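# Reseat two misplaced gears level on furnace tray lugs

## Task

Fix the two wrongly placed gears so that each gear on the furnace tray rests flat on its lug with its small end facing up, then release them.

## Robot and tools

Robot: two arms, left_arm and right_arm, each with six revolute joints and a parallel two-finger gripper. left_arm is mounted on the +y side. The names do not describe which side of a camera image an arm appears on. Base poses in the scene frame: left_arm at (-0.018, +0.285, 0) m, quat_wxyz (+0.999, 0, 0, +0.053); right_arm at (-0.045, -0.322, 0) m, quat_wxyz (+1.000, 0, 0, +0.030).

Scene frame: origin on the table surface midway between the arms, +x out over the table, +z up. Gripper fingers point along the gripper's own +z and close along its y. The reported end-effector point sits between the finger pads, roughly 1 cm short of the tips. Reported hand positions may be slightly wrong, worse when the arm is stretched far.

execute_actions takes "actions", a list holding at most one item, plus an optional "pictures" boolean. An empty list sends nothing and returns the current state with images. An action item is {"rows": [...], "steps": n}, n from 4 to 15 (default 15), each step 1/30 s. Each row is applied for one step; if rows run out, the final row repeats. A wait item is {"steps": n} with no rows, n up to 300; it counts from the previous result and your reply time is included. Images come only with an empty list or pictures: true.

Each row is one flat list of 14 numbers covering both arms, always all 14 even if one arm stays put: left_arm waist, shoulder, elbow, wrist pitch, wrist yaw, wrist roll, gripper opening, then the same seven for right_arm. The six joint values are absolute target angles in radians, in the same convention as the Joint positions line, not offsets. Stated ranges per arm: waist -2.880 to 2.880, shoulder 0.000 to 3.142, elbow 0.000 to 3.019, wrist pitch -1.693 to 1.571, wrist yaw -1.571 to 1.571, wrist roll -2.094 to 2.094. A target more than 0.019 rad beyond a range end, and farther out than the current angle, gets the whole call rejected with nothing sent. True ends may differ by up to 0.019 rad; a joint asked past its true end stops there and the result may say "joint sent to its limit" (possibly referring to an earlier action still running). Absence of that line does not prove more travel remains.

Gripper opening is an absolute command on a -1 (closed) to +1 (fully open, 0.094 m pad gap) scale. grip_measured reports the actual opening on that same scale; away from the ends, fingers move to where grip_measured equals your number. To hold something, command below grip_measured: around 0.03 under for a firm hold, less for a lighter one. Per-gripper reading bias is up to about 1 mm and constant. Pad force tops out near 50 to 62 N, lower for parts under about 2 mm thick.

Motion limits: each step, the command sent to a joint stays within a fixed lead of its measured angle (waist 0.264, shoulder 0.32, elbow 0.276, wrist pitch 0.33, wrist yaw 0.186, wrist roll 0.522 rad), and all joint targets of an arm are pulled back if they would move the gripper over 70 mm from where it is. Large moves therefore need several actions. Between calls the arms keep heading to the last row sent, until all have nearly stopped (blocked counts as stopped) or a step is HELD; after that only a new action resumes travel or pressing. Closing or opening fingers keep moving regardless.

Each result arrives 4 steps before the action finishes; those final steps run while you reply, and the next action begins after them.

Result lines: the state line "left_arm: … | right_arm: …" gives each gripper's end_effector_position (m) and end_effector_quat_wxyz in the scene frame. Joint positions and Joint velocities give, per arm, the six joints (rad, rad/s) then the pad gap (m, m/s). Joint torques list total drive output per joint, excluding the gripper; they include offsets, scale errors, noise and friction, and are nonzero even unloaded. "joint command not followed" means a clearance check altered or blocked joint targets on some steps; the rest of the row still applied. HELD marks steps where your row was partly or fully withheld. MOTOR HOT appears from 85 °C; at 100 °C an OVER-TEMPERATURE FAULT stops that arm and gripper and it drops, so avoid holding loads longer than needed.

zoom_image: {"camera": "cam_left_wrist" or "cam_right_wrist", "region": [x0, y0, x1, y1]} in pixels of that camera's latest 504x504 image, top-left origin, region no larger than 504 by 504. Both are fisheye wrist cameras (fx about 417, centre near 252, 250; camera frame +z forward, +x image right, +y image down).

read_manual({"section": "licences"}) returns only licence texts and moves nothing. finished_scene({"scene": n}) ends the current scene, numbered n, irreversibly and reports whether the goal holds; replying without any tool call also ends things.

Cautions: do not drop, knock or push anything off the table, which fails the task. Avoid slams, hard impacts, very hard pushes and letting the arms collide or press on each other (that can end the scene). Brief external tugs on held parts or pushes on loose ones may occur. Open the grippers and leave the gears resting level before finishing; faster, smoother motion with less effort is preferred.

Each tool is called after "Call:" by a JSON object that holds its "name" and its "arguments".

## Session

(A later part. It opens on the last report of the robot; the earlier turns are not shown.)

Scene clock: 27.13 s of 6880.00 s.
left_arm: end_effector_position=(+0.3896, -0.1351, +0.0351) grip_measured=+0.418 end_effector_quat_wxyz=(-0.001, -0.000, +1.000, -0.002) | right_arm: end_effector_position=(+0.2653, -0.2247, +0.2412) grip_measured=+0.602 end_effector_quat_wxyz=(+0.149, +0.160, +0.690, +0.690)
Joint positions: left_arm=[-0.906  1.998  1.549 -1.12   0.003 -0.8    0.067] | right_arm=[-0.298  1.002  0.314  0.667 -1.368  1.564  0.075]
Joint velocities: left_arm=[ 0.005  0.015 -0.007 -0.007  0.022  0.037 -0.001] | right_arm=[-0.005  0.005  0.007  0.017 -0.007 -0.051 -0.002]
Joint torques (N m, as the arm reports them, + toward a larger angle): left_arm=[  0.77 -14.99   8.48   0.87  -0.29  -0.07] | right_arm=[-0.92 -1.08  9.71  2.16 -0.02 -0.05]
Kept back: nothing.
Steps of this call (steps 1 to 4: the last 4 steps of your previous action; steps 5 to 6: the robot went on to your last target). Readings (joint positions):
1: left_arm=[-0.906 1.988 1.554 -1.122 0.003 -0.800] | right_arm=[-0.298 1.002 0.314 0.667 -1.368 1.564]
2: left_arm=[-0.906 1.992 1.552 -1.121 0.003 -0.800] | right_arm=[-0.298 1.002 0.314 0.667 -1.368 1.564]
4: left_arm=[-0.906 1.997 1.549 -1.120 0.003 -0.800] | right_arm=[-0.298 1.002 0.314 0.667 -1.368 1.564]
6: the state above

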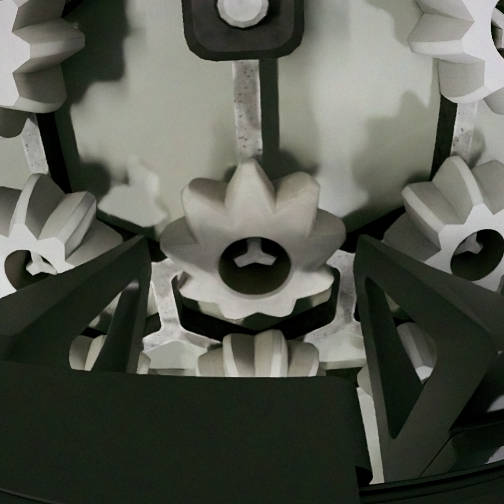

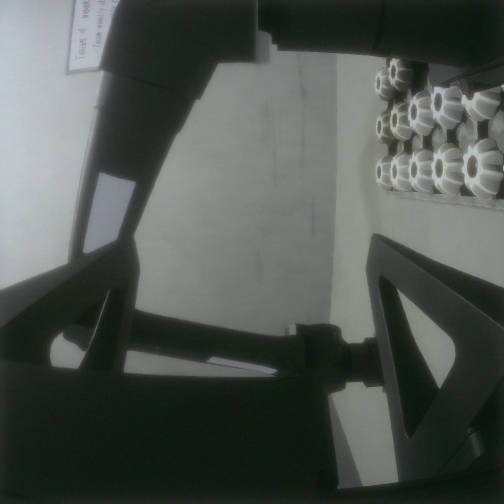

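Call:
{"name": "execute_actions", "arguments": {"actions": [{"rows":[[-0.906,2.032,1.544,-1.10,0,-0.80,0.42,-0.3,1.004,0.34,0.68,-1.37,1.575,0.6],[-0.906,2.032,1.544,-1.10,0,-0.80,0.40,-0.3,1.004,0.34,0.68,-1.37,1.575,0.6],[-0.906,2.032,1.544,-1.10,0,-0.80,0.37,-0.3,1.004,0.34,0.68,-1.37,1.575,0.6],[-0.906,2.032,1.544,-1.10,0,-0.80,0.33,-0.3,1.004,0.34,0.68,-1.37,1.575,0.6],[-0.906,2.032,1.544,-1.10,0,-0.80,0.29,-0.3,1.004,0.34,0.68,-1.37,1.575,0.6],[-0.906,2.032,1.544,-1.10,0,-0.80,0.26,-0.3,1.004,0.34,0.68,-1.37,1.575,0.6],[-0.906,2.032,1.544,-1.10,0,-0.80,0.23,-0.3,1.004,0.34,0.68,-1.37,1.575,0.6],[-0.906,2.032,1.544,-1.10,0,-0.80,0.21,-0.3,1.004,0.34,0.68,-1.37,1.575,0.6],[-0.906,2.032,1.544,-1.10,0,-0.80,0.19,-0.3,1.004,0.34,0.68,-1.37,1.575,0.6],[-0.906,2.032,1.544,-1.10,0,-0.80,0.17,-0.3,1.004,0.34,0.68,-1.37,1.575,0.6],[-0.906,2.032,1.544,-1.10,0,-0.80,0.14,-0.3,1.004,0.34,0.68,-1.37,1.575,0.6]],"steps":15}]}}

Call:
{"name": "execute_actions", "arguments": {"actions": [{"steps":6}], "pictures": true}}

Scene clock: 27.87 s of 6880.00 s.
left_arm: end_effector_position=(+0.3912, -0.1357, +0.0347) grip_measured=+0.156 end_effector_quat_wxyz=(+0.003, -0.000, +1.000, -0.002) | right_arm: end_effector_position=(+0.2653, -0.2247, +0.2412) grip_measured=+0.602 end_effector_quat_wxyz=(+0.149, +0.160, +0.690, +0.690)
Joint positions: left_arm=[-0.906  1.999  1.549 -1.114 -0.001 -0.8    0.054] | right_arm=[-0.298  1.002  0.314  0.667 -1.368  1.564  0.075]
Joint velocities: left_arm=[-0.024 -0.005 -0.022 -0.007 -0.066  0.007 -0.022] | right_arm=[-0.005 -0.024 -0.007  0.017  0.007 -0.066 -0.001]
Joint torques (N m, as the arm reports them, + toward a larger angle): left_arm=[  0.93 -14.37   8.53   0.64  -0.09  -0.09] | right_arm=[-0.7  -0.93  9.74  2.12 -0.02 -0.04]
Steps of this call (steps 1 to 11: the robot went on to your last target; steps 12 to 22: the first 11 steps of this action). Readings (joint positions):
12: left_arm=[-0.906 1.998 1.549 -1.118 0.003 -0.800] | right_arm=[-0.298 1.002 0.314 0.667 -1.368 1.564]
13: left_arm=[-0.906 1.998 1.549 -1.116 0.003 -0.800] | right_arm=[-0.298 1.002 0.314 0.667 -1.368 1.564]
15: left_arm=[-0.906 1.999 1.549 -1.114 0.003 -0.800] | right_arm=[-0.298 1.002 0.314 0.667 -1.368 1.564]
19: left_arm=[-0.906 1.999 1.549 -1.114 0.001 -0.800] | right_arm=[-0.298 1.002 0.314 0.667 -1.368 1.564]
22: the state above

Scene clock: 28.07 s of 6880.00 s.
left_arm: end_effector_position=(+0.3914, -0.1355, +0.0347) grip_measured=+0.144 end_effector_quat_wxyz=(+0.003, -0.001, +1.000, -0.002) | right_arm: end_effector_position=(+0.2653, -0.2247, +0.2412) grip_measured=+0.602 end_effector_quat_wxyz=(+0.149, +0.160, +0.690, +0.690)
Joint positions: left_arm=[-0.905  1.999  1.549 -1.114 -0.001 -0.8    0.054] | right_arm=[-0.298  1.002  0.314  0.667 -1.368  1.564  0.075]
Joint velocities: left_arm=[-0.005 -0.015  0.002  0.002  0.081  0.051 -0.   ] | right_arm=[-0.005 -0.015 -0.037 -0.007  0.037  0.139  0.   ]
Joint torques (N m, as the arm reports them, + toward a larger angle): left_arm=[  0.65 -14.51   8.55   0.75  -0.1   -0.08] | right_arm=[-0.83 -0.81  9.69  2.13 -0.04 -0.04]
Kept back: nothing.
Steps of this call (steps 1 to 4: the last 4 steps of your previous action; steps 5 to 6: the robot went on to your last target). Readings (joint positions):
1: left_arm=[-0.905 1.999 1.549 -1.114 -0.001 -0.800] | right_arm=[-0.298 1.002 0.314 0.667 -1.368 1.564]
2: left_arm=[-0.905 1.999 1.549 -1.114 -0.001 -0.800] | right_arm=[-0.298 1.002 0.314 0.667 -1.368 1.564]
4: left_arm=[-0.905 1.999 1.549 -1.114 -0.001 -0.800] | right_arm=[-0.298 1.002 0.314 0.667 -1.368 1.564]
6: the state above

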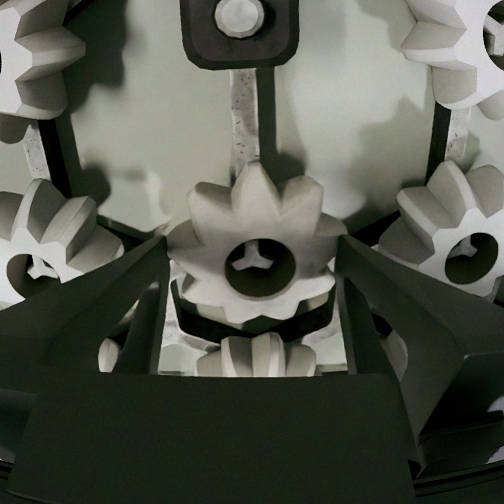

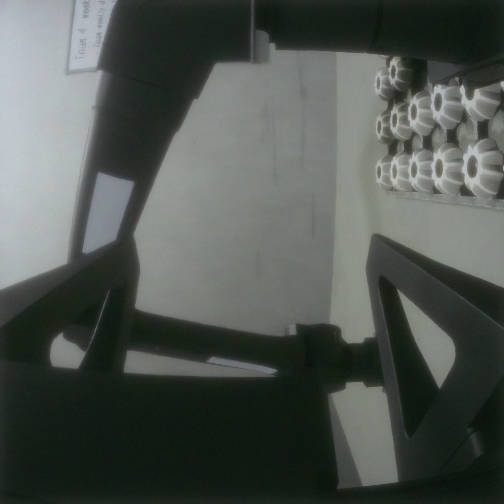

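Call:
{"name": "execute_actions", "arguments": {"actions": [{"rows":[[-0.906,2.01,1.544,-1.114,0,-0.80,0.12,-0.3,1.004,0.34,0.68,-1.37,1.575,0.6],[-0.906,2.01,1.544,-1.114,0,-0.80,0.10,-0.3,1.004,0.34,0.68,-1.37,1.575,0.6]],"steps":10}], "pictures": true}}

Call:
{"name": "zoom_image", "arguments": {"camera": "cam_left_wrist", "region": [130,150,380,350]}}

Scene clock: 28.43 s of 6880.00 s.
left_arm: end_effector_position=(+0.3920, -0.1353, +0.0362) grip_measured=+0.104 end_effector_quat_wxyz=(+0.004, -0.001, +1.000, -0.003) | right_arm: end_effector_position=(+0.2653, -0.2247, +0.2412) grip_measured=+0.602 end_effector_quat_wxyz=(+0.149, +0.160, +0.690, +0.690)
Joint positions: left_arm=[-0.904  1.996  1.549 -1.114 -0.002 -0.8    0.052] | right_arm=[-0.298  1.002  0.314  0.667 -1.368  1.564  0.075]
Joint velocities: left_arm=[-0.015 -0.005 -0.002  0.012 -0.007 -0.037 -0.   ] | right_arm=[-0.005 -0.005  0.007 -0.002 -0.022  0.007 -0.   ]
Joint torques (N m, as the arm reports them, + toward a larger angle): left_arm=[  0.74 -16.1    8.49   0.12  -0.03  -0.06] | right_arm=[-0.61 -0.96  9.71  2.17 -0.03 -0.05]
Steps of this call (steps 1 to 5: the robot went on to your last target; steps 6 to 11: the first 6 steps of this action). Readings (joint positions):
6: left_arm=[-0.905 1.998 1.549 -1.114 -0.001 -0.800] | right_arm=[-0.298 1.002 0.314 0.667 -1.368 1.564]
7: left_arm=[-0.905 1.997 1.549 -1.114 -0.002 -0.800] | right_arm=[-0.298 1.002 0.314 0.667 -1.368 1.564]
9: left_arm=[-0.904 1.996 1.549 -1.114 -0.002 -0.800] | right_arm=[-0.298 1.002 0.314 0.667 -1.368 1.564]
11: the state above

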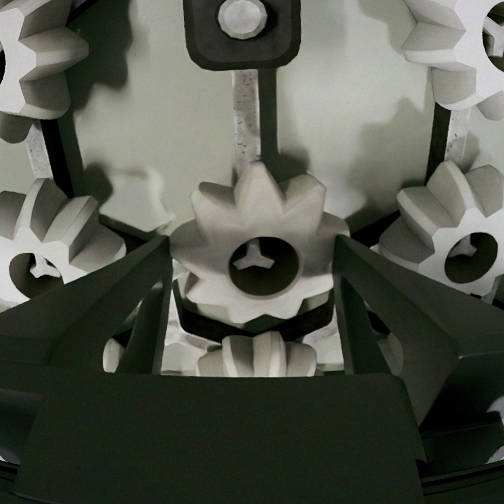

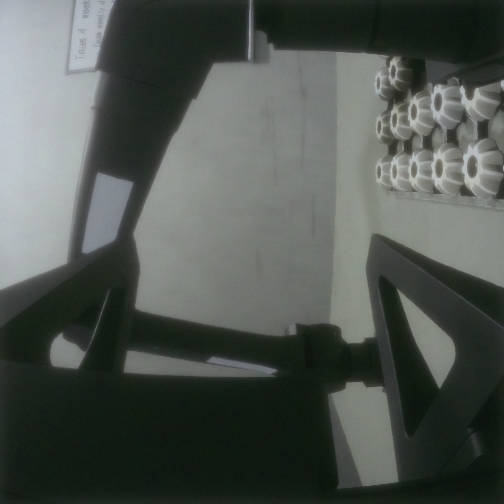

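Region (130, 150, 380, 350) of cam_left_wrist's 504x504 image, scaled by 2.016, with more detail than that image has; it fills the top 403 rows of this view, and the rest is white.

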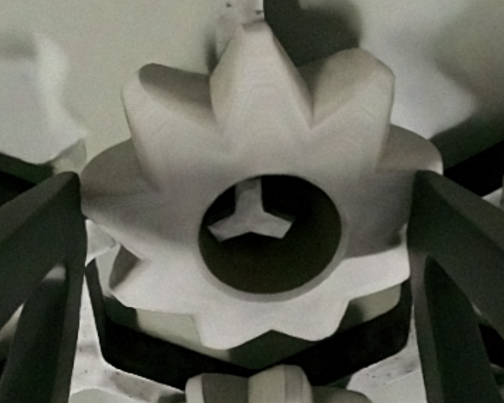

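Call:
{"name": "execute_actions", "arguments": {"actions": [{"rows":[[-0.903,2.0,1.544,-1.114,0,-0.80,0.25,-0.3,1.004,0.34,0.68,-1.37,1.575,0.6],[-0.903,2.0,1.544,-1.114,0,-0.80,0.36,-0.3,1.004,0.34,0.68,-1.37,1.575,0.6],[-0.903,2.0,1.544,-1.114,0,-0.80,0.36,-0.3,1.004,0.34,0.68,-1.37,1.575,0.6],[-0.903,2.025,1.54,-1.105,0,-0.80,0.36,-0.3,1.004,0.34,0.68,-1.37,1.575,0.6],[-0.903,2.03,1.537,-1.10,0,-0.80,0.36,-0.3,1.004,0.34,0.68,-1.37,1.575,0.6],[-0.903,2.035,1.534,-1.09,0,-0.80,0.36,-0.3,1.004,0.34,0.68,-1.37,1.575,0.6],[-0.903,2.04,1.532,-1.085,0,-0.80,0.36,-0.3,1.004,0.34,0.68,-1.37,1.575,0.6]],"steps":15}]}}

Call:
{"name": "execute_actions", "arguments": {"actions": [{"steps":6}], "pictures": true}}

Scene clock: 29.23 s of 6880.00 s.
left_arm: end_effector_position=(+0.3921, -0.1354, +0.0299) grip_measured=+0.358 end_effector_quat_wxyz=(+0.004, -0.001, +1.000, -0.003) | right_arm: end_effector_position=(+0.2653, -0.2247, +0.2412) grip_measured=+0.602 end_effector_quat_wxyz=(+0.149, +0.160, +0.690, +0.690)
Joint positions: left_arm=[-0.904  2.004  1.542 -1.099 -0.002 -0.8    0.064] | right_arm=[-0.298  1.002  0.314  0.667 -1.368  1.564  0.075]
Joint velocities: left_arm=[-0.005  0.044 -0.037  0.032  0.051  0.007  0.   ] | right_arm=[-0.005  0.005  0.002 -0.012 -0.037  0.007  0.001]
Joint torques (N m, as the arm reports them, + toward a larger angle): left_arm=[  0.69 -14.45   8.08   0.72  -0.05  -0.08] | right_arm=[-0.89 -0.83  9.68  2.15 -0.03 -0.03]
Steps of this call (steps 1 to 4: the last 4 steps of your previous action; steps 5 to 13: the robot went on to your last target; steps 14 to 24: the first 11 steps of this action). Readings (joint positions):
14: left_arm=[-0.904 1.996 1.549 -1.114 -0.002 -0.800] | right_arm=[-0.298 1.002 0.314 0.667 -1.368 1.564]
15: left_arm=[-0.904 1.996 1.549 -1.114 -0.002 -0.800] | right_arm=[-0.298 1.002 0.314 0.667 -1.368 1.564]
17: left_arm=[-0.904 1.996 1.547 -1.114 -0.002 -0.800] | right_arm=[-0.298 1.002 0.314 0.667 -1.368 1.564]
21: left_arm=[-0.904 1.998 1.545 -1.103 -0.002 -0.800] | right_arm=[-0.298 1.002 0.314 0.667 -1.368 1.564]
24: the state above

Scene clock: 29.43 s of 6880.00 s.
left_arm: end_effector_position=(+0.3912, -0.1344, +0.0255) grip_measured=+0.358 end_effector_quat_wxyz=(+0.002, -0.001, +1.000, -0.000) | right_arm: end_effector_position=(+0.2653, -0.2247, +0.2412) grip_measured=+0.602 end_effector_quat_wxyz=(+0.149, +0.160, +0.690, +0.690)
Joint positions: left_arm=[-0.904  2.01   1.54  -1.098 -0.002 -0.8    0.064] | right_arm=[-0.298  1.002  0.314  0.667 -1.368  1.564  0.075]
Joint velocities: left_arm=[-0.005 -0.005 -0.002  0.007 -0.022 -0.051 -0.   ] | right_arm=[-0.005  0.005 -0.007 -0.007  0.037 -0.051  0.   ]
Joint torques (N m, as the arm reports them, + toward a larger angle): left_arm=[  0.66 -15.1    8.     0.68  -0.04  -0.06] | right_arm=[-0.76 -0.9   9.71  2.14 -0.03 -0.03]
Kept back: nothing.
Steps of this call (steps 1 to 4: the last 4 steps of your previous action; steps 5 to 6: the robot went on to your last target). Readings (joint positions):
1: left_arm=[-0.904 2.005 1.541 -1.099 -0.002 -0.800] | right_arm=[-0.298 1.002 0.314 0.667 -1.368 1.564]
2: left_arm=[-0.904 2.007 1.541 -1.099 -0.002 -0.800] | right_arm=[-0.298 1.002 0.314 0.667 -1.368 1.564]
4: left_arm=[-0.904 2.009 1.540 -1.098 -0.002 -0.800] | right_arm=[-0.298 1.002 0.314 0.667 -1.368 1.564]
6: the state above

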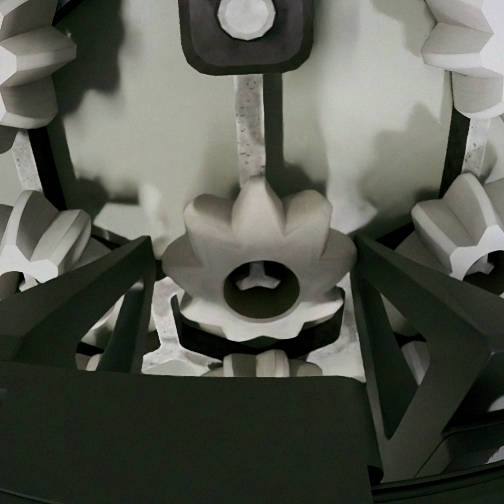

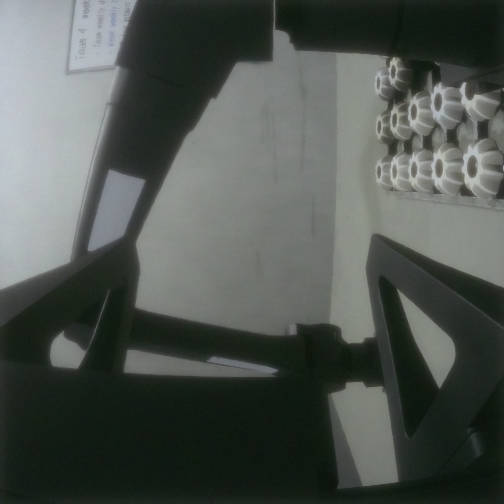

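Call:
{"name": "execute_actions", "arguments": {"actions": [{"rows":[[-0.906,2.03,1.535,-1.098,0.012,-0.80,0.33,-0.3,1.004,0.34,0.68,-1.37,1.575,0.6],[-0.906,2.03,1.535,-1.098,0.012,-0.80,0.30,-0.3,1.004,0.34,0.68,-1.37,1.575,0.6],[-0.906,2.03,1.535,-1.098,0.012,-0.80,0.27,-0.3,1.004,0.34,0.68,-1.37,1.575,0.6],[-0.906,2.03,1.535,-1.098,0.012,-0.80,0.245,-0.3,1.004,0.34,0.68,-1.37,1.575,0.6],[-0.906,2.03,1.535,-1.098,0.012,-0.80,0.22,-0.3,1.004,0.34,0.68,-1.37,1.575,0.6],[-0.906,2.03,1.535,-1.098,0.012,-0.80,0.20,-0.3,1.004,0.34,0.68,-1.37,1.575,0.6],[-0.906,2.03,1.535,-1.098,0.012,-0.80,0.18,-0.3,1.004,0.34,0.68,-1.37,1.575,0.6],[-0.906,2.03,1.535,-1.098,0.012,-0.80,0.16,-0.3,1.004,0.34,0.68,-1.37,1.575,0.6],[-0.906,2.03,1.535,-1.098,0.012,-0.80,0.13,-0.3,1.004,0.34,0.68,-1.37,1.575,0.6]],"steps":15}], "pictures": true}}

Scene clock: 30.13 s of 6880.00 s.
left_arm: end_effector_position=(+0.3897, -0.1359, +0.0255) grip_measured=+0.190 end_effector_quat_wxyz=(-0.002, -0.001, +1.000, -0.005) | right_arm: end_effector_position=(+0.2653, -0.2247, +0.2412) grip_measured=+0.602 end_effector_quat_wxyz=(+0.149, +0.160, +0.690, +0.690)
Joint positions: left_arm=[-0.904  2.01   1.54  -1.098  0.01  -0.8    0.056] | right_arm=[-0.298  1.002  0.314  0.667 -1.368  1.564  0.075]
Joint velocities: left_arm=[-0.005 -0.005 -0.002  0.012 -0.007 -0.007 -0.001] | right_arm=[-0.005 -0.005 -0.002  0.002 -0.095  0.022 -0.   ]
Joint torques (N m, as the arm reports them, + toward a larger angle): left_arm=[  0.64 -15.48   8.43   0.09  -0.04  -0.07] | right_arm=[-0.7  -0.98  9.72  2.17 -0.03 -0.03]
Steps of this call (steps 1 to 10: the robot went on to your last target; steps 11 to 21: the first 11 steps of this action). Readings (joint positions):
11: left_arm=[-0.904 2.010 1.540 -1.098 0.003 -0.800] | right_arm=[-0.298 1.002 0.314 0.667 -1.368 1.564]
12: left_arm=[-0.904 2.010 1.540 -1.098 0.007 -0.800] | right_arm=[-0.298 1.002 0.314 0.667 -1.368 1.564]
14: left_arm=[-0.904 2.010 1.540 -1.098 0.010 -0.800] | right_arm=[-0.298 1.002 0.314 0.667 -1.368 1.564]
18: left_arm=[-0.904 2.010 1.540 -1.098 0.010 -0.800] | right_arm=[-0.298 1.002 0.314 0.667 -1.368 1.564]
21: the state above

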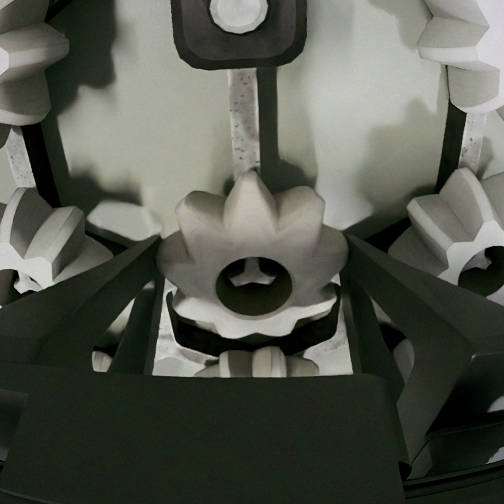

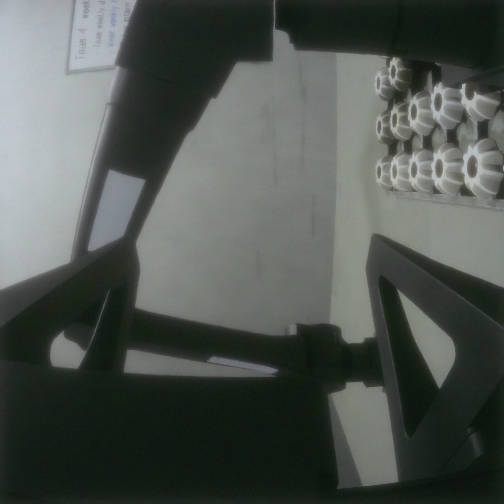

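Call:
{"name": "execute_actions", "arguments": {"actions": [{"rows":[[-0.904,2.0,1.59,-1.11,0.01,-0.80,0.145,-0.3,1.004,0.34,0.68,-1.37,1.575,0.6],[-0.904,1.995,1.597,-1.122,0.01,-0.80,0.145,-0.3,1.004,0.34,0.68,-1.37,1.575,0.6],[-0.904,1.99,1.604,-1.134,0.01,-0.80,0.145,-0.3,1.004,0.34,0.68,-1.37,1.575,0.6],[-0.904,1.984,1.611,-1.146,0.01,-0.80,0.145,-0.3,1.004,0.34,0.68,-1.37,1.575,0.6],[-0.904,1.978,1.618,-1.158,0.01,-0.80,0.145,-0.3,1.004,0.34,0.68,-1.37,1.575,0.6],[-0.904,1.972,1.625,-1.171,0.01,-0.80,0.145,-0.3,1.004,0.34,0.68,-1.37,1.575,0.6],[-0.904,1.966,1.632,-1.184,0.01,-0.80,0.145,-0.3,1.004,0.34,0.68,-1.37,1.575,0.6],[-0.904,1.96,1.639,-1.197,0.01,-0.80,0.145,-0.3,1.004,0.34,0.68,-1.37,1.575,0.6],[-0.904,1.954,1.646,-1.21,0.01,-0.80,0.145,-0.3,1.004,0.34,0.68,-1.37,1.575,0.6],[-0.904,1.948,1.653,-1.223,0.01,-0.80,0.145,-0.3,1.004,0.34,0.68,-1.37,1.575,0.6],[-0.904,1.94,1.66,-1.236,0.01,-0.80,0.145,-0.3,1.004,0.34,0.68,-1.37,1.575,0.6]],"steps":15}]}}

Call:
{"name": "execute_actions", "arguments": {"actions": [{"steps":6}], "pictures": true}}

Scene clock: 30.80 s of 6880.00 s.
left_arm: end_effector_position=(+0.3876, -0.1338, +0.0456) grip_measured=+0.190 end_effector_quat_wxyz=(-0.017, -0.001, +1.000, +0.010) | right_arm: end_effector_position=(+0.2653, -0.2247, +0.2412) grip_measured=+0.602 end_effector_quat_wxyz=(+0.149, +0.160, +0.690, +0.690)
Joint positions: left_arm=[-0.904  2.004  1.588 -1.193  0.01  -0.8    0.056] | right_arm=[-0.298  1.002  0.314  0.667 -1.368  1.564  0.075]
Joint velocities: left_arm=[ 0.005 -0.103  0.164 -0.379  0.022 -0.007 -0.001] | right_arm=[-0.005 -0.005 -0.007  0.017 -0.081 -0.022  0.   ]
Joint torques (N m, as the arm reports them, + toward a larger angle): left_arm=[  0.71 -21.23  14.56  -0.76  -0.13  -0.08] | right_arm=[-0.79 -1.07  9.72  2.12 -0.04 -0.04]
Steps of this call (steps 1 to 4: the last 4 steps of your previous action; steps 5 to 9: the robot went on to your last target; steps 10 to 20: the first 11 steps of this action). Readings (joint positions):
10: left_arm=[-0.904 2.010 1.540 -1.098 0.010 -0.800] | right_arm=[-0.298 1.002 0.314 0.667 -1.368 1.564]
11: left_arm=[-0.904 2.010 1.541 -1.100 0.010 -0.800] | right_arm=[-0.298 1.002 0.314 0.667 -1.368 1.564]
13: left_arm=[-0.904 2.010 1.545 -1.114 0.010 -0.800] | right_arm=[-0.298 1.002 0.314 0.667 -1.368 1.564]
17: left_arm=[-0.904 2.010 1.568 -1.154 0.010 -0.800] | right_arm=[-0.298 1.002 0.314 0.667 -1.368 1.564]
20: the state above

Scene clock: 31.00 s of 6880.00 s.
left_arm: end_effector_position=(+0.3869, -0.1331, +0.0659) grip_measured=+0.190 end_effector_quat_wxyz=(-0.014, -0.001, +1.000, +0.007) | right_arm: end_effector_position=(+0.2653, -0.2247, +0.2412) grip_measured=+0.602 end_effector_quat_wxyz=(+0.149, +0.160, +0.690, +0.690)
Joint positions: left_arm=[-0.904  1.975  1.599 -1.223  0.01  -0.8    0.056] | right_arm=[-0.298  1.002  0.314  0.667 -1.368  1.564  0.075]
Joint velocities: left_arm=[-0.015 -0.083  0.037 -0.022 -0.051  0.037  0.   ] | right_arm=[ 0.005 -0.005  0.002  0.007 -0.037 -0.066  0.   ]
Joint torques (N m, as the arm reports them, + toward a larger angle): left_arm=[  0.91 -19.13  14.52  -0.46  -0.12  -0.07] | right_arm=[-0.81 -1.06  9.72  2.17 -0.04 -0.05]
Kept back: nothing.
Steps of this call (steps 1 to 4: the last 4 steps of your previous action; steps 5 to 6: the robot went on to your last target). Readings (joint positions):
1: left_arm=[-0.904 2.000 1.593 -1.205 0.010 -0.800] | right_arm=[-0.298 1.002 0.314 0.667 -1.368 1.564]
2: left_arm=[-0.904 1.995 1.594 -1.213 0.010 -0.800] | right_arm=[-0.298 1.002 0.314 0.667 -1.368 1.564]
4: left_arm=[-0.904 1.983 1.597 -1.221 0.010 -0.800] | right_arm=[-0.298 1.002 0.314 0.667 -1.368 1.564]
6: the state above

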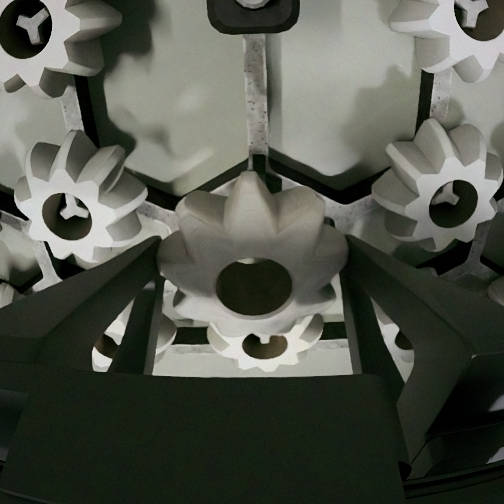

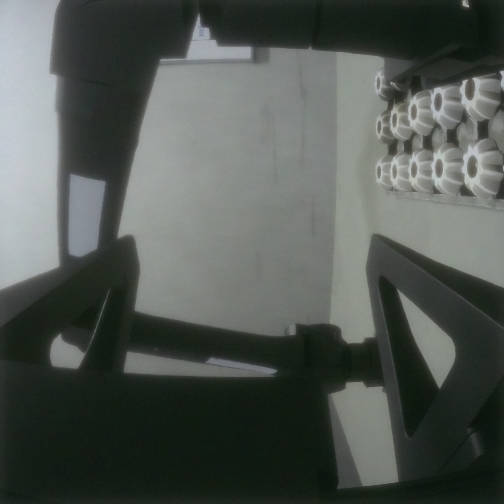

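Call:
{"name": "execute_actions", "arguments": {"actions": [{"rows":[[-0.90,1.92,1.64,-1.22,0.01,-0.78,0.145,-0.3,1.004,0.34,0.68,-1.37,1.575,0.6],[-0.89,1.89,1.62,-1.20,0.02,-0.76,0.145,-0.3,1.004,0.34,0.68,-1.37,1.575,0.6],[-0.875,1.86,1.59,-1.18,0.04,-0.73,0.145,-0.3,1.004,0.34,0.68,-1.37,1.575,0.6],[-0.86,1.83,1.56,-1.15,0.06,-0.70,0.145,-0.3,1.004,0.34,0.68,-1.37,1.575,0.6],[-0.84,1.80,1.52,-1.11,0.08,-0.67,0.145,-0.3,1.004,0.34,0.68,-1.37,1.575,0.6],[-0.82,1.77,1.48,-1.07,0.10,-0.64,0.145,-0.3,1.004,0.34,0.68,-1.37,1.575,0.6],[-0.80,1.74,1.44,-1.02,0.13,-0.61,0.145,-0.3,1.004,0.34,0.68,-1.37,1.575,0.6],[-0.78,1.71,1.40,-0.97,0.16,-0.58,0.145,-0.3,1.004,0.34,0.68,-1.37,1.575,0.6],[-0.76,1.68,1.36,-0.92,0.19,-0.55,0.145,-0.3,1.004,0.34,0.68,-1.37,1.575,0.6],[-0.74,1.65,1.32,-0.87,0.22,-0.52,0.145,-0.3,1.004,0.34,0.68,-1.37,1.575,0.6],[-0.72,1.62,1.28,-0.82,0.25,-0.49,0.145,-0.3,1.004,0.34,0.68,-1.37,1.575,0.6],[-0.70,1.59,1.24,-0.77,0.29,-0.46,0.145,-0.3,1.004,0.34,0.68,-1.37,1.575,0.6],[-0.68,1.56,1.19,-0.71,0.33,-0.43,0.145,-0.3,1.004,0.34,0.68,-1.37,1.575,0.6],[-0.665,1.53,1.14,-0.65,0.37,-0.40,0.145,-0.3,1.004,0.34,0.68,-1.37,1.575,0.6],[-0.654,1.50,1.09,-0.58,0.41,-0.37,0.145,-0.3,1.004,0.34,0.68,-1.37,1.575,0.6]],"steps":15}]}}

Call:
{"name": "execute_actions", "arguments": {"actions": [{"rows":[[-0.654,1.465,1.04,-0.49,0.455,-0.34,0.145,-0.27,1.004,0.34,0.68,-1.37,1.575,0.6],[-0.654,1.43,0.985,-0.40,0.50,-0.31,0.145,-0.24,1.004,0.34,0.68,-1.37,1.575,0.6],[-0.654,1.395,0.93,-0.31,0.545,-0.28,0.145,-0.21,1.004,0.34,0.68,-1.37,1.575,0.6],[-0.654,1.36,0.875,-0.22,0.59,-0.25,0.145,-0.18,1.004,0.34,0.68,-1.37,1.575,0.6],[-0.654,1.325,0.82,-0.13,0.635,-0.22,0.145,-0.15,1.004,0.34,0.68,-1.37,1.575,0.6],[-0.654,1.29,0.765,-0.04,0.68,-0.19,0.145,-0.12,1.004,0.35,0.68,-1.37,1.575,0.6],[-0.654,1.255,0.71,0.05,0.725,-0.16,0.145,-0.09,1.004,0.35,0.68,-1.37,1.575,0.6],[-0.654,1.22,0.655,0.14,0.77,-0.13,0.145,-0.06,1.004,0.35,0.68,-1.37,1.575,0.6],[-0.654,1.185,0.60,0.23,0.815,-0.10,0.145,-0.03,1.004,0.36,0.68,-1.37,1.575,0.6],[-0.654,1.15,0.545,0.32,0.86,-0.08,0.145,0,1.004,0.36,0.68,-1.37,1.575,0.6],[-0.654,1.12,0.495,0.41,0.90,-0.06,0.145,0.03,1.004,0.36,0.68,-1.37,1.575,0.6],[-0.654,1.09,0.45,0.50,0.94,-0.04,0.145,0.06,1.004,0.36,0.68,-1.37,1.575,0.6],[-0.654,1.065,0.41,0.58,0.975,-0.02,0.145,0.09,1.004,0.36,0.68,-1.37,1.575,0.6],[-0.654,1.04,0.38,0.64,1.0,0,0.145,0.12,1.004,0.36,0.68,-1.37,1.575,0.6],[-0.654,1.0265,0.36,0.69,1.023,0.01,0.145,0.141,1.004,0.36,0.68,-1.37,1.575,0.6]],"steps":15}]}}

Call:
{"name": "execute_actions", "arguments": {"actions": [{"steps":20}], "pictures": true}}

Scene clock: 32.10 s of 6880.00 s.
left_arm: end_effector_position=(+0.3945, -0.0999, +0.1212) grip_measured=+0.190 end_effector_quat_wxyz=(+0.037, +0.050, +0.984, -0.167) | right_arm: end_effector_position=(+0.2653, -0.2247, +0.2412) grip_measured=+0.602 end_effector_quat_wxyz=(+0.149, +0.160, +0.690, +0.690)
Joint positions: left_arm=[-0.789  1.718  1.341 -0.931  0.224 -0.612  0.056] | right_arm=[-0.298  1.002  0.314  0.667 -1.368  1.564  0.075]
Joint velocities: left_arm=[ 0.806 -1.148 -1.116  1.399  0.828  0.799  0.001] | right_arm=[-0.005  0.005 -0.007 -0.002  0.037 -0.007 -0.   ]
Joint torques (N m, as the arm reports them, + toward a larger angle): left_arm=[  2.5  -16.32  10.15   0.87  -0.11   0.03] | right_arm=[-0.77 -0.91  9.69  2.16 -0.02 -0.04]
Steps of this call (steps 1 to 22: the robot went on to your last target; steps 23 to 33: the first 11 steps of this action). Readings (joint positions):
23: left_arm=[-0.904 1.970 1.603 -1.225 0.010 -0.799] | right_arm=[-0.298 1.002 0.314 0.667 -1.368 1.564]
24: left_arm=[-0.904 1.968 1.603 -1.222 0.013 -0.794] | right_arm=[-0.298 1.002 0.314 0.667 -1.368 1.564]
26: left_arm=[-0.898 1.949 1.585 -1.196 0.043 -0.770] | right_arm=[-0.298 1.002 0.314 0.667 -1.368 1.564]
30: left_arm=[-0.857 1.833 1.459 -1.068 0.135 -0.689] | right_arm=[-0.298 1.002 0.314 0.667 -1.368 1.564]
33: the state above

Scene clock: 32.60 s of 6880.00 s.
left_arm: end_effector_position=(+0.2794, -0.0497, +0.2035) grip_measured=+0.191 end_effector_quat_wxyz=(+0.333, +0.362, +0.711, -0.503) | right_arm: end_effector_position=(+0.2269, -0.1435, +0.2412) grip_measured=+0.602 end_effector_quat_wxyz=(+0.053, +0.063, +0.706, +0.704)
Joint positions: left_arm=[-0.655  1.211  0.572  0.208  0.861 -0.179  0.056] | right_arm=[-0.022  1.002  0.314  0.667 -1.368  1.564  0.075]
Joint velocities: left_arm=[-0.161 -1.031 -1.531  2.527  1.121  0.725  0.   ] | right_arm=[ 0.864 -0.015  0.022  0.002  0.066  0.007  0.   ]
Joint torques (N m, as the arm reports them, + toward a larger angle): left_arm=[ 1.86 -8.57 10.76  2.11  0.12  0.05] | right_arm=[-0.73 -0.93 11.26  2.13 -0.01 -0.03]
Steps of this call (steps 1 to 4: the last 4 steps of your previous action; steps 5 to 15: the first 11 steps of this action). Readings (joint positions):
5: left_arm=[-0.647 1.535 1.128 -0.645 0.410 -0.471] | right_arm=[-0.296 1.002 0.314 0.667 -1.368 1.564]
6: left_arm=[-0.626 1.502 1.076 -0.569 0.452 -0.442] | right_arm=[-0.289 1.002 0.314 0.667 -1.368 1.564]
8: left_arm=[-0.607 1.438 0.967 -0.403 0.539 -0.384] | right_arm=[-0.249 1.002 0.314 0.667 -1.368 1.564]
12: left_arm=[-0.630 1.313 0.740 -0.056 0.725 -0.265] | right_arm=[-0.117 1.002 0.314 0.667 -1.368 1.564]
15: the state above

Scene clock: 33.27 s of 6880.00 s.
left_arm: end_effector_position=(+0.1977, -0.0210, +0.2458) grip_measured=+0.191 end_effector_quat_wxyz=(+0.491, +0.499, +0.506, -0.504) | right_arm: end_effector_position=(+0.1928, -0.1003, +0.2413) grip_measured=+0.602 end_effector_quat_wxyz=(-0.007, +0.003, +0.709, +0.706)
Joint positions: left_arm=[-0.659  1.025  0.345  0.66   1.024 -0.002  0.056] | right_arm=[ 0.147  1.002  0.314  0.667 -1.369  1.564  0.075]
Joint velocities: left_arm=[-0.024 -0.005  0.002  0.007 -0.051 -0.007  0.001] | right_arm=[-0.005  0.005  0.007 -0.002  0.007  0.051  0.   ]
Joint torques (N m, as the arm reports them, + toward a larger angle): left_arm=[ 1.24 -3.72 10.45  2.83 -0.14  0.03] | right_arm=[-1.18 -0.94 11.21  2.13  0.01 -0.04]
Kept back: nothing.
Steps of this call (steps 1 to 4: the last 4 steps of your previous action; steps 5 to 20: the robot went on to your last target). Readings (joint positions):
1: left_arm=[-0.658 1.175 0.519 0.296 0.903 -0.154] | right_arm=[0.008 1.002 0.314 0.667 -1.368 1.564]
2: left_arm=[-0.659 1.140 0.471 0.383 0.942 -0.130] | right_arm=[0.038 1.002 0.314 0.667 -1.368 1.564]
4: left_arm=[-0.659 1.077 0.391 0.533 1.001 -0.085] | right_arm=[0.095 1.002 0.314 0.667 -1.368 1.564]
8: left_arm=[-0.659 1.025 0.345 0.646 1.025 -0.033] | right_arm=[0.148 1.002 0.314 0.667 -1.369 1.564]
20: the state above

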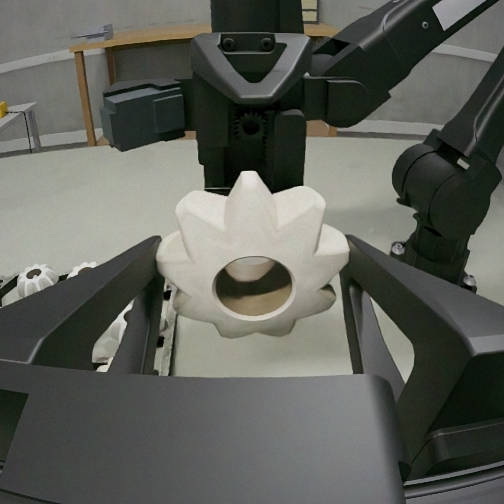

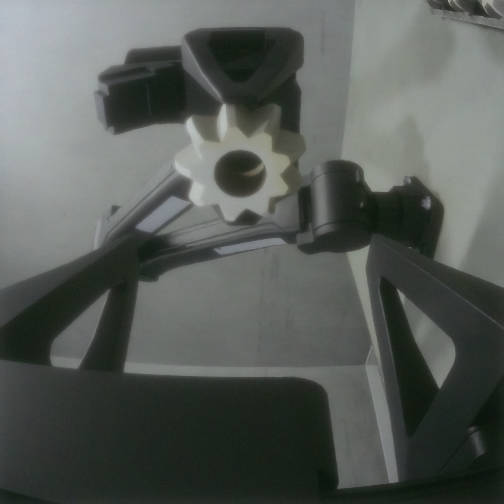

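Call:
{"name": "execute_actions", "arguments": {"actions": [{"rows":[[-0.654,1.0265,0.36,0.69,1.023,0.01,0.145,0.165,1.02,0.375,0.685,-1.35,1.575,0.55],[-0.654,1.0265,0.36,0.69,1.023,0.01,0.145,0.185,1.027,0.38,0.69,-1.33,1.575,0.55],[-0.654,1.0265,0.36,0.69,1.023,0.01,0.145,0.205,1.034,0.385,0.695,-1.31,1.575,0.55],[-0.654,1.0265,0.36,0.69,1.023,0.01,0.145,0.225,1.041,0.39,0.70,-1.29,1.575,0.55],[-0.654,1.0265,0.36,0.69,1.023,0.01,0.145,0.245,1.048,0.394,0.705,-1.27,1.575,0.55],[-0.654,1.0265,0.36,0.69,1.023,0.01,0.145,0.265,1.055,0.398,0.71,-1.25,1.575,0.55],[-0.654,1.0265,0.36,0.69,1.023,0.01,0.145,0.285,1.062,0.401,0.715,-1.23,1.575,0.55],[-0.654,1.0265,0.36,0.69,1.023,0.01,0.145,0.305,1.069,0.404,0.72,-1.21,1.575,0.55],[-0.654,1.0265,0.36,0.69,1.023,0.01,0.145,0.32,1.074,0.406,0.723,-1.19,1.575,0.55],[-0.654,1.0265,0.36,0.69,1.023,0.01,0.145,0.33,1.078,0.408,0.724,-1.18,1.575,0.55]],"steps":15}]}}

Call:
{"name": "execute_actions", "arguments": {"actions": [{"steps":10}], "pictures": true}}

Scene clock: 39.40 s of 6880.00 s.
left_arm: end_effector_position=(+0.1977, -0.0210, +0.2458) grip_measured=+0.191 end_effector_quat_wxyz=(+0.491, +0.500, +0.505, -0.503) | right_arm: end_effector_position=(+0.2014, -0.0528, +0.2491) grip_measured=+0.552 end_effector_quat_wxyz=(+0.006, -0.002, +0.706, +0.708)
Joint positions: left_arm=[-0.659  1.025  0.345  0.66   1.024 -0.     0.056] | right_arm=[ 0.319  1.067  0.366  0.707 -1.187  1.564  0.073]
Joint velocities: left_arm=[ 0.005 -0.005  0.002 -0.002 -0.007  0.051 -0.001] | right_arm=[ 0.357  0.122  0.056  0.061  0.095 -0.037 -0.   ]
Joint torques (N m, as the arm reports them, + toward a larger angle): left_arm=[ 1.1  -3.82 10.41  2.81 -0.16  0.03] | right_arm=[-1.5  -1.91 10.81  2.31  0.16 -0.03]
Steps of this call (steps 1 to 15: the robot went on to your last target; steps 16 to 90: nothing new was sent; then 2.77 s passed at rest; steps 91 to 101: the first 11 steps of this action). Readings (joint positions):
91: left_arm=[-0.659 1.025 0.345 0.660 1.024 -0.000] | right_arm=[0.148 1.003 0.315 0.667 -1.361 1.564]
92: left_arm=[-0.659 1.025 0.345 0.660 1.024 -0.000] | right_arm=[0.153 1.006 0.318 0.669 -1.345 1.564]
94: left_arm=[-0.659 1.025 0.345 0.660 1.024 -0.000] | right_arm=[0.178 1.017 0.329 0.677 -1.307 1.564]
98: left_arm=[-0.659 1.025 0.345 0.660 1.024 -0.000] | right_arm=[0.263 1.049 0.355 0.697 -1.227 1.564]
101: the state above

Scene clock: 39.73 s of 6880.00 s.
left_arm: end_effector_position=(+0.1977, -0.0210, +0.2458) grip_measured=+0.191 end_effector_quat_wxyz=(+0.491, +0.500, +0.505, -0.503) | right_arm: end_effector_position=(+0.1990, -0.0490, +0.2481) grip_measured=+0.552 end_effector_quat_wxyz=(+0.002, -0.005, +0.707, +0.708)
Joint positions: left_arm=[-0.659  1.025  0.345  0.66   1.024 -0.     0.056] | right_arm=[ 0.333  1.072  0.366  0.709 -1.182  1.564  0.073]
Joint velocities: left_arm=[-0.005  0.015 -0.017  0.017 -0.007  0.022 -0.   ] | right_arm=[ 0.005 -0.015 -0.017  0.017 -0.051 -0.037 -0.   ]
Joint torques (N m, as the arm reports them, + toward a larger angle): left_arm=[ 1.25 -3.86 10.39  2.86 -0.15  0.03] | right_arm=[-0.77 -1.7  10.9   2.34  0.15 -0.05]
Kept back: nothing.
Steps of this call (steps 1 to 4: the last 4 steps of your previous action; steps 5 to 10: the robot went on to your last target). Readings (joint positions):
1: left_arm=[-0.659 1.025 0.345 0.660 1.024 -0.000] | right_arm=[0.328 1.070 0.366 0.708 -1.185 1.564]
2: left_arm=[-0.659 1.025 0.345 0.660 1.024 -0.000] | right_arm=[0.332 1.072 0.366 0.709 -1.184 1.564]
4: left_arm=[-0.659 1.025 0.345 0.660 1.024 -0.000] | right_arm=[0.333 1.072 0.366 0.709 -1.183 1.564]
8: left_arm=[-0.659 1.025 0.345 0.660 1.024 -0.000] | right_arm=[0.333 1.072 0.366 0.709 -1.182 1.564]
10: the state above

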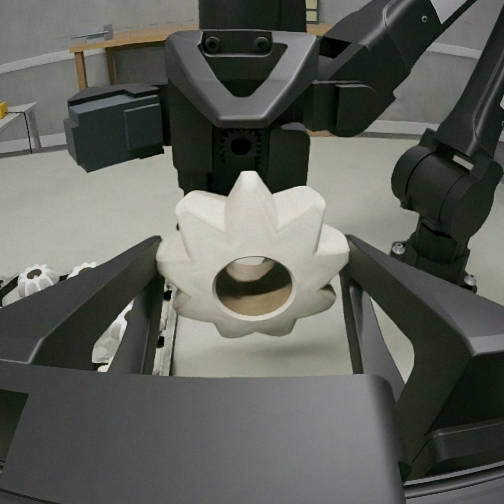

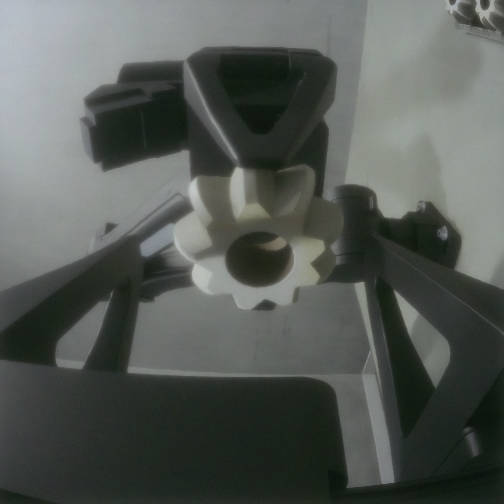

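Call:
{"name": "execute_actions", "arguments": {"actions": [{"rows":[[-0.654,1.0265,0.36,0.69,1.023,0.01,0.145,0.35,1.082,0.41,0.724,-1.175,1.575,0.55],[-0.654,1.0265,0.36,0.69,1.023,0.01,0.145,0.362,1.087,0.411,0.726,-1.165,1.575,0.55],[-0.654,1.0265,0.36,0.69,1.023,0.01,0.145,0.374,1.092,0.413,0.728,-1.153,1.575,0.55],[-0.654,1.0265,0.36,0.69,1.023,0.01,0.145,0.386,1.096,0.415,0.73,-1.14,1.575,0.55],[-0.654,1.0265,0.36,0.69,1.023,0.01,0.145,0.398,1.10,0.416,0.732,-1.127,1.575,0.55],[-0.654,1.0265,0.36,0.69,1.023,0.01,0.145,0.408,1.104,0.418,0.734,-1.114,1.575,0.55],[-0.654,1.0265,0.36,0.69,1.023,0.01,0.145,0.418,1.107,0.419,0.736,-1.10,1.575,0.55],[-0.654,1.0265,0.36,0.69,1.023,0.01,0.145,0.426,1.11,0.421,0.738,-1.088,1.575,0.55],[-0.654,1.0265,0.36,0.69,1.023,0.01,0.145,0.433,1.112,0.422,0.74,-1.076,1.575,0.55]],"steps":15}]}}

Call:
{"name": "execute_actions", "arguments": {"actions": [{"steps":8}], "pictures": true}}

Scene clock: 41.57 s of 6880.00 s.
left_arm: end_effector_position=(+0.1993, -0.0216, +0.2535) grip_measured=+0.191 end_effector_quat_wxyz=(+0.505, +0.503, +0.493, -0.500) | right_arm: end_effector_position=(+0.1957, -0.0233, +0.2465) grip_measured=+0.552 end_effector_quat_wxyz=(+0.004, -0.001, +0.707, +0.707)
Joint positions: left_arm=[-0.658  1.025  0.351  0.69   1.024  0.001  0.056] | right_arm=[ 0.427  1.102  0.379  0.725 -1.08   1.565  0.073]
Joint velocities: left_arm=[ 0.005 -0.015 -0.002  0.017 -0.022  0.007 -0.001] | right_arm=[ 0.122  0.034  0.012  0.017  0.007 -0.037  0.   ]
Joint torques (N m, as the arm reports them, + toward a larger angle): left_arm=[ 1.29 -4.06  9.92  1.38 -0.16  0.03] | right_arm=[-0.81 -1.63 10.87  2.34  0.13 -0.05]
Steps of this call (steps 1 to 44: the robot went on to your last target; steps 45 to 55: the first 11 steps of this action). Readings (joint positions):
45: left_arm=[-0.659 1.025 0.352 0.692 1.024 0.001] | right_arm=[0.333 1.072 0.367 0.714 -1.179 1.564]
46: left_arm=[-0.659 1.025 0.352 0.692 1.024 0.001] | right_arm=[0.336 1.073 0.367 0.714 -1.172 1.564]
48: left_arm=[-0.659 1.025 0.352 0.692 1.024 0.001] | right_arm=[0.353 1.077 0.368 0.715 -1.151 1.564]
52: left_arm=[-0.658 1.025 0.351 0.690 1.024 0.001] | right_arm=[0.402 1.092 0.374 0.722 -1.100 1.565]
55: the state above

Scene clock: 41.83 s of 6880.00 s.
left_arm: end_effector_position=(+0.1993, -0.0216, +0.2535) grip_measured=+0.191 end_effector_quat_wxyz=(+0.505, +0.503, +0.493, -0.500) | right_arm: end_effector_position=(+0.1953, -0.0224, +0.2467) grip_measured=+0.552 end_effector_quat_wxyz=(+0.004, -0.002, +0.707, +0.708)
Joint positions: left_arm=[-0.658  1.025  0.351  0.69   1.024  0.001  0.056] | right_arm=[ 0.43   1.103  0.38   0.727 -1.078  1.565  0.073]
Joint velocities: left_arm=[-0.005  0.015  0.002 -0.002 -0.081  0.095 -0.   ] | right_arm=[-0.024 -0.005 -0.002  0.002 -0.007 -0.066  0.   ]
Joint torques (N m, as the arm reports them, + toward a larger angle): left_arm=[ 1.08 -3.94  9.87  1.36 -0.15  0.02] | right_arm=[-0.39 -1.5  10.91  2.32  0.14 -0.06]
Kept back: nothing.
Steps of this call (steps 1 to 4: the last 4 steps of your previous action; steps 5 to 8: the robot went on to your last target). Readings (joint positions):
1: left_arm=[-0.658 1.025 0.351 0.690 1.024 0.001] | right_arm=[0.430 1.103 0.380 0.726 -1.079 1.565]
2: left_arm=[-0.658 1.025 0.351 0.690 1.024 0.001] | right_arm=[0.430 1.103 0.380 0.726 -1.079 1.565]
4: left_arm=[-0.658 1.025 0.351 0.690 1.024 0.001] | right_arm=[0.430 1.103 0.380 0.727 -1.078 1.565]
8: the state above

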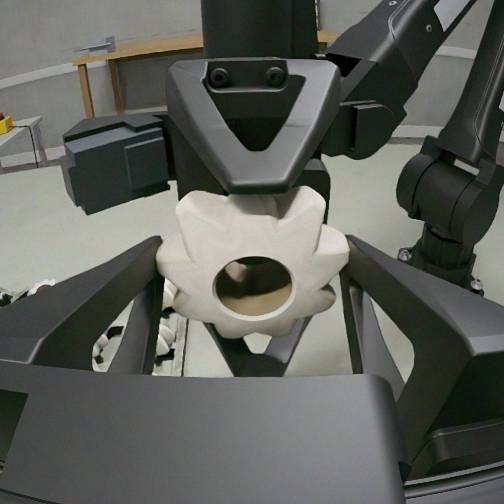

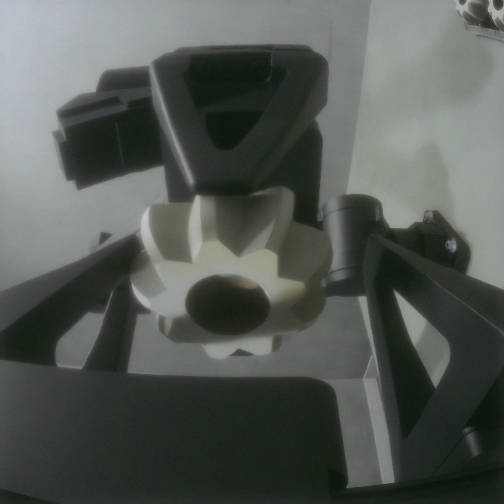

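Call:
{"name": "execute_actions", "arguments": {"actions": [{"rows":[[-0.659,1.0265,0.34,0.67,1.023,0.0,0.145,0.433,1.112,0.422,0.74,-1.076,1.575,0.55],[-0.659,1.0265,0.34,0.66,1.023,0.0,0.145,0.433,1.112,0.422,0.74,-1.076,1.575,0.55],[-0.659,1.0265,0.34,0.65,1.023,0.0,0.145,0.433,1.112,0.422,0.74,-1.076,1.575,0.55]],"steps":12}], "pictures": true}}

Scene clock: 42.30 s of 6880.00 s.
left_arm: end_effector_position=(+0.1956, -0.0193, +0.2396) grip_measured=+0.191 end_effector_quat_wxyz=(+0.486, +0.498, +0.511, -0.504) | right_arm: end_effector_position=(+0.1954, -0.0224, +0.2466) grip_measured=+0.552 end_effector_quat_wxyz=(+0.004, -0.002, +0.707, +0.708)
Joint positions: left_arm=[-0.658  1.025  0.333  0.655  1.024  0.001  0.056] | right_arm=[ 0.43   1.103  0.38   0.727 -1.078  1.565  0.073]
Joint velocities: left_arm=[-0.015  0.015 -0.002  0.012 -0.007 -0.037  0.001] | right_arm=[-0.005  0.005 -0.022 -0.017 -0.007  0.007  0.   ]
Joint torques (N m, as the arm reports them, + toward a larger angle): left_arm=[ 0.75 -3.42  9.57  1.25 -0.11 -0.09] | right_arm=[-0.74 -1.5  10.89  2.35  0.13 -0.06]
Steps of this call (steps 1 to 6: the robot went on to your last target; steps 7 to 14: the first 8 steps of this action). Readings (joint positions):
7: left_arm=[-0.658 1.025 0.349 0.687 1.024 0.001] | right_arm=[0.430 1.103 0.380 0.727 -1.078 1.565]
8: left_arm=[-0.658 1.025 0.347 0.681 1.024 0.001] | right_arm=[0.430 1.103 0.380 0.727 -1.078 1.565]
10: left_arm=[-0.658 1.025 0.341 0.665 1.024 0.001] | right_arm=[0.430 1.103 0.380 0.727 -1.078 1.565]
14: the state above

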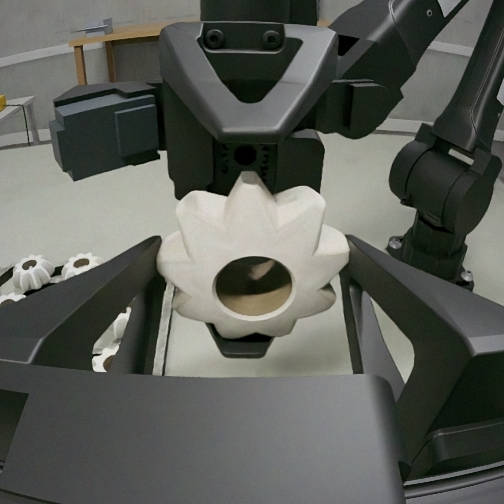

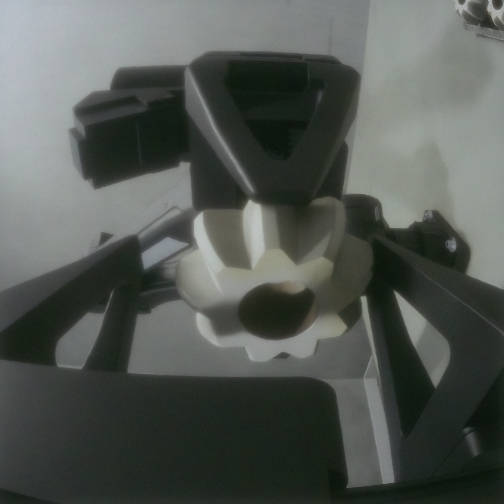

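Call:
{"name": "execute_actions", "arguments": {"actions": [{"rows":[[-0.659,1.0265,0.35,0.68,1.023,0.0,0.145,0.433,1.112,0.422,0.74,-1.076,1.575,0.55],[-0.659,1.0265,0.35,0.69,1.023,0.0,0.145,0.433,1.112,0.422,0.74,-1.076,1.575,0.55],[-0.659,1.0265,0.35,0.70,1.023,0.0,0.145,0.433,1.112,0.422,0.74,-1.076,1.575,0.55],[-0.659,1.0265,0.35,0.712,1.023,0.0,0.145,0.433,1.112,0.422,0.74,-1.076,1.575,0.55]],"steps":12}], "pictures": true}}

Scene clock: 42.77 s of 6880.00 s.
left_arm: end_effector_position=(+0.1957, -0.0194, +0.2437) grip_measured=+0.191 end_effector_quat_wxyz=(+0.495, +0.500, +0.503, -0.502) | right_arm: end_effector_position=(+0.1955, -0.0223, +0.2466) grip_measured=+0.552 end_effector_quat_wxyz=(+0.004, -0.002, +0.707, +0.708)
Joint positions: left_arm=[-0.658  1.025  0.333  0.679  1.024  0.001  0.056] | right_arm=[ 0.43   1.104  0.38   0.727 -1.078  1.565  0.073]
Joint velocities: left_arm=[-0.005 -0.005 -0.002  0.007 -0.022  0.051 -0.   ] | right_arm=[-0.005 -0.005 -0.007  0.022 -0.037 -0.037  0.001]
Joint torques (N m, as the arm reports them, + toward a larger angle): left_arm=[ 0.55 -3.85 10.54  2.91 -0.12 -0.09] | right_arm=[-0.36 -2.03 10.89  2.26  0.14 -0.06]
Steps of this call (steps 1 to 4: the last 4 steps of your previous action; steps 5 to 6: the robot went on to your last target; steps 7 to 14: the first 8 steps of this action). Readings (joint positions):
7: left_arm=[-0.658 1.025 0.333 0.655 1.024 0.001] | right_arm=[0.430 1.104 0.380 0.727 -1.078 1.565]
8: left_arm=[-0.658 1.025 0.333 0.656 1.024 0.001] | right_arm=[0.430 1.104 0.380 0.727 -1.078 1.565]
10: left_arm=[-0.658 1.025 0.333 0.665 1.024 0.001] | right_arm=[0.430 1.104 0.380 0.727 -1.078 1.565]
14: the state above

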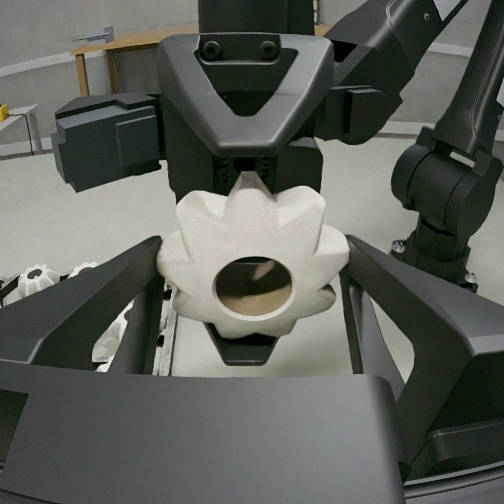

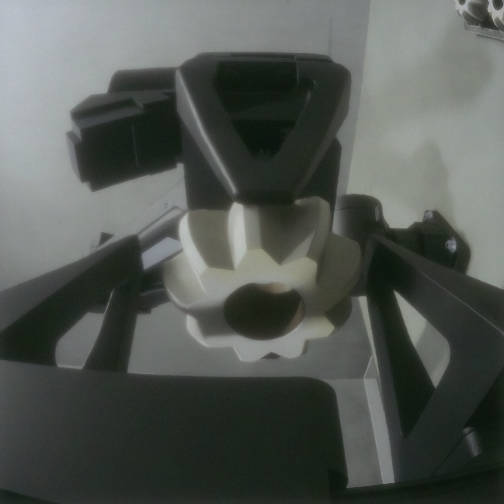

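Call:
{"name": "execute_actions", "arguments": {"actions": [{"rows":[[-0.659,1.0265,0.35,0.728,1.023,0.0,0.145,0.446,1.118,0.424,0.74,-1.063,1.575,0.5],[-0.659,1.0265,0.35,0.728,1.023,0.0,0.145,0.446,1.118,0.424,0.74,-1.063,1.575,0.45],[-0.659,1.0265,0.35,0.728,1.023,0.0,0.145,0.446,1.118,0.424,0.74,-1.063,1.575,0.4],[-0.659,1.0265,0.35,0.728,1.023,0.0,0.145,0.446,1.118,0.424,0.74,-1.063,1.575,0.35],[-0.659,1.0265,0.35,0.728,1.023,0.0,0.145,0.446,1.118,0.424,0.74,-1.063,1.575,0.3]],"steps":14}], "pictures": true}}

Scene clock: 43.30 s of 6880.00 s.
left_arm: end_effector_position=(+0.1957, -0.0194, +0.2463) grip_measured=+0.191 end_effector_quat_wxyz=(+0.500, +0.502, +0.497, -0.501) | right_arm: end_effector_position=(+0.1956, -0.0198, +0.2455) grip_measured=+0.302 end_effector_quat_wxyz=(+0.004, +0.000, +0.707, +0.707)
Joint positions: left_arm=[-0.658  1.025  0.333  0.696  1.024  0.001  0.056] | right_arm=[ 0.439  1.108  0.381  0.727 -1.065  1.565  0.061]
Joint velocities: left_arm=[-0.005 -0.024  0.002 -0.002  0.007 -0.037 -0.001] | right_arm=[-0.015 -0.005  0.002  0.007  0.007 -0.022  0.001]
Joint torques (N m, as the arm reports them, + toward a larger angle): left_arm=[ 0.72 -3.83 10.48  2.91 -0.13 -0.1 ] | right_arm=[-0.17 -1.58 10.97  2.28  0.13 -0.05]
Steps of this call (steps 1 to 4: the last 4 steps of your previous action; steps 5 to 6: the robot went on to your last target; steps 7 to 16: the first 10 steps of this action). Readings (joint positions):
7: left_arm=[-0.658 1.025 0.333 0.684 1.024 0.001] | right_arm=[0.431 1.104 0.380 0.727 -1.072 1.565]
8: left_arm=[-0.658 1.025 0.333 0.688 1.024 0.001] | right_arm=[0.433 1.105 0.380 0.727 -1.068 1.565]
10: left_arm=[-0.658 1.025 0.333 0.695 1.024 0.001] | right_arm=[0.437 1.107 0.380 0.727 -1.066 1.565]
14: left_arm=[-0.658 1.025 0.333 0.696 1.024 0.001] | right_arm=[0.439 1.108 0.381 0.727 -1.065 1.565]
16: the state above

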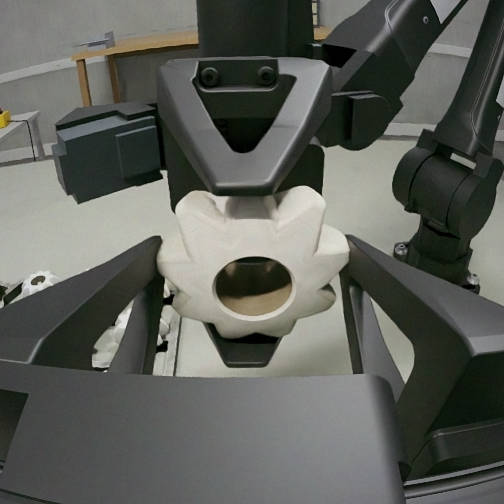

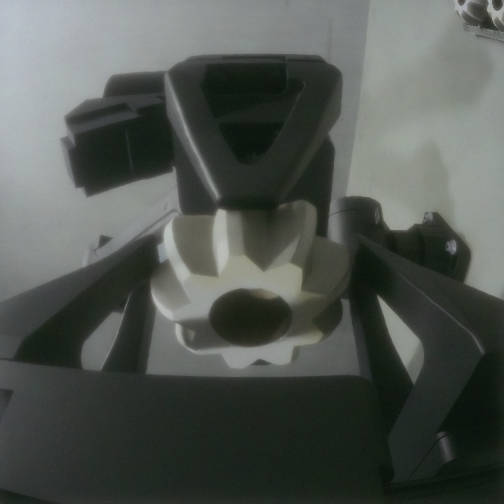

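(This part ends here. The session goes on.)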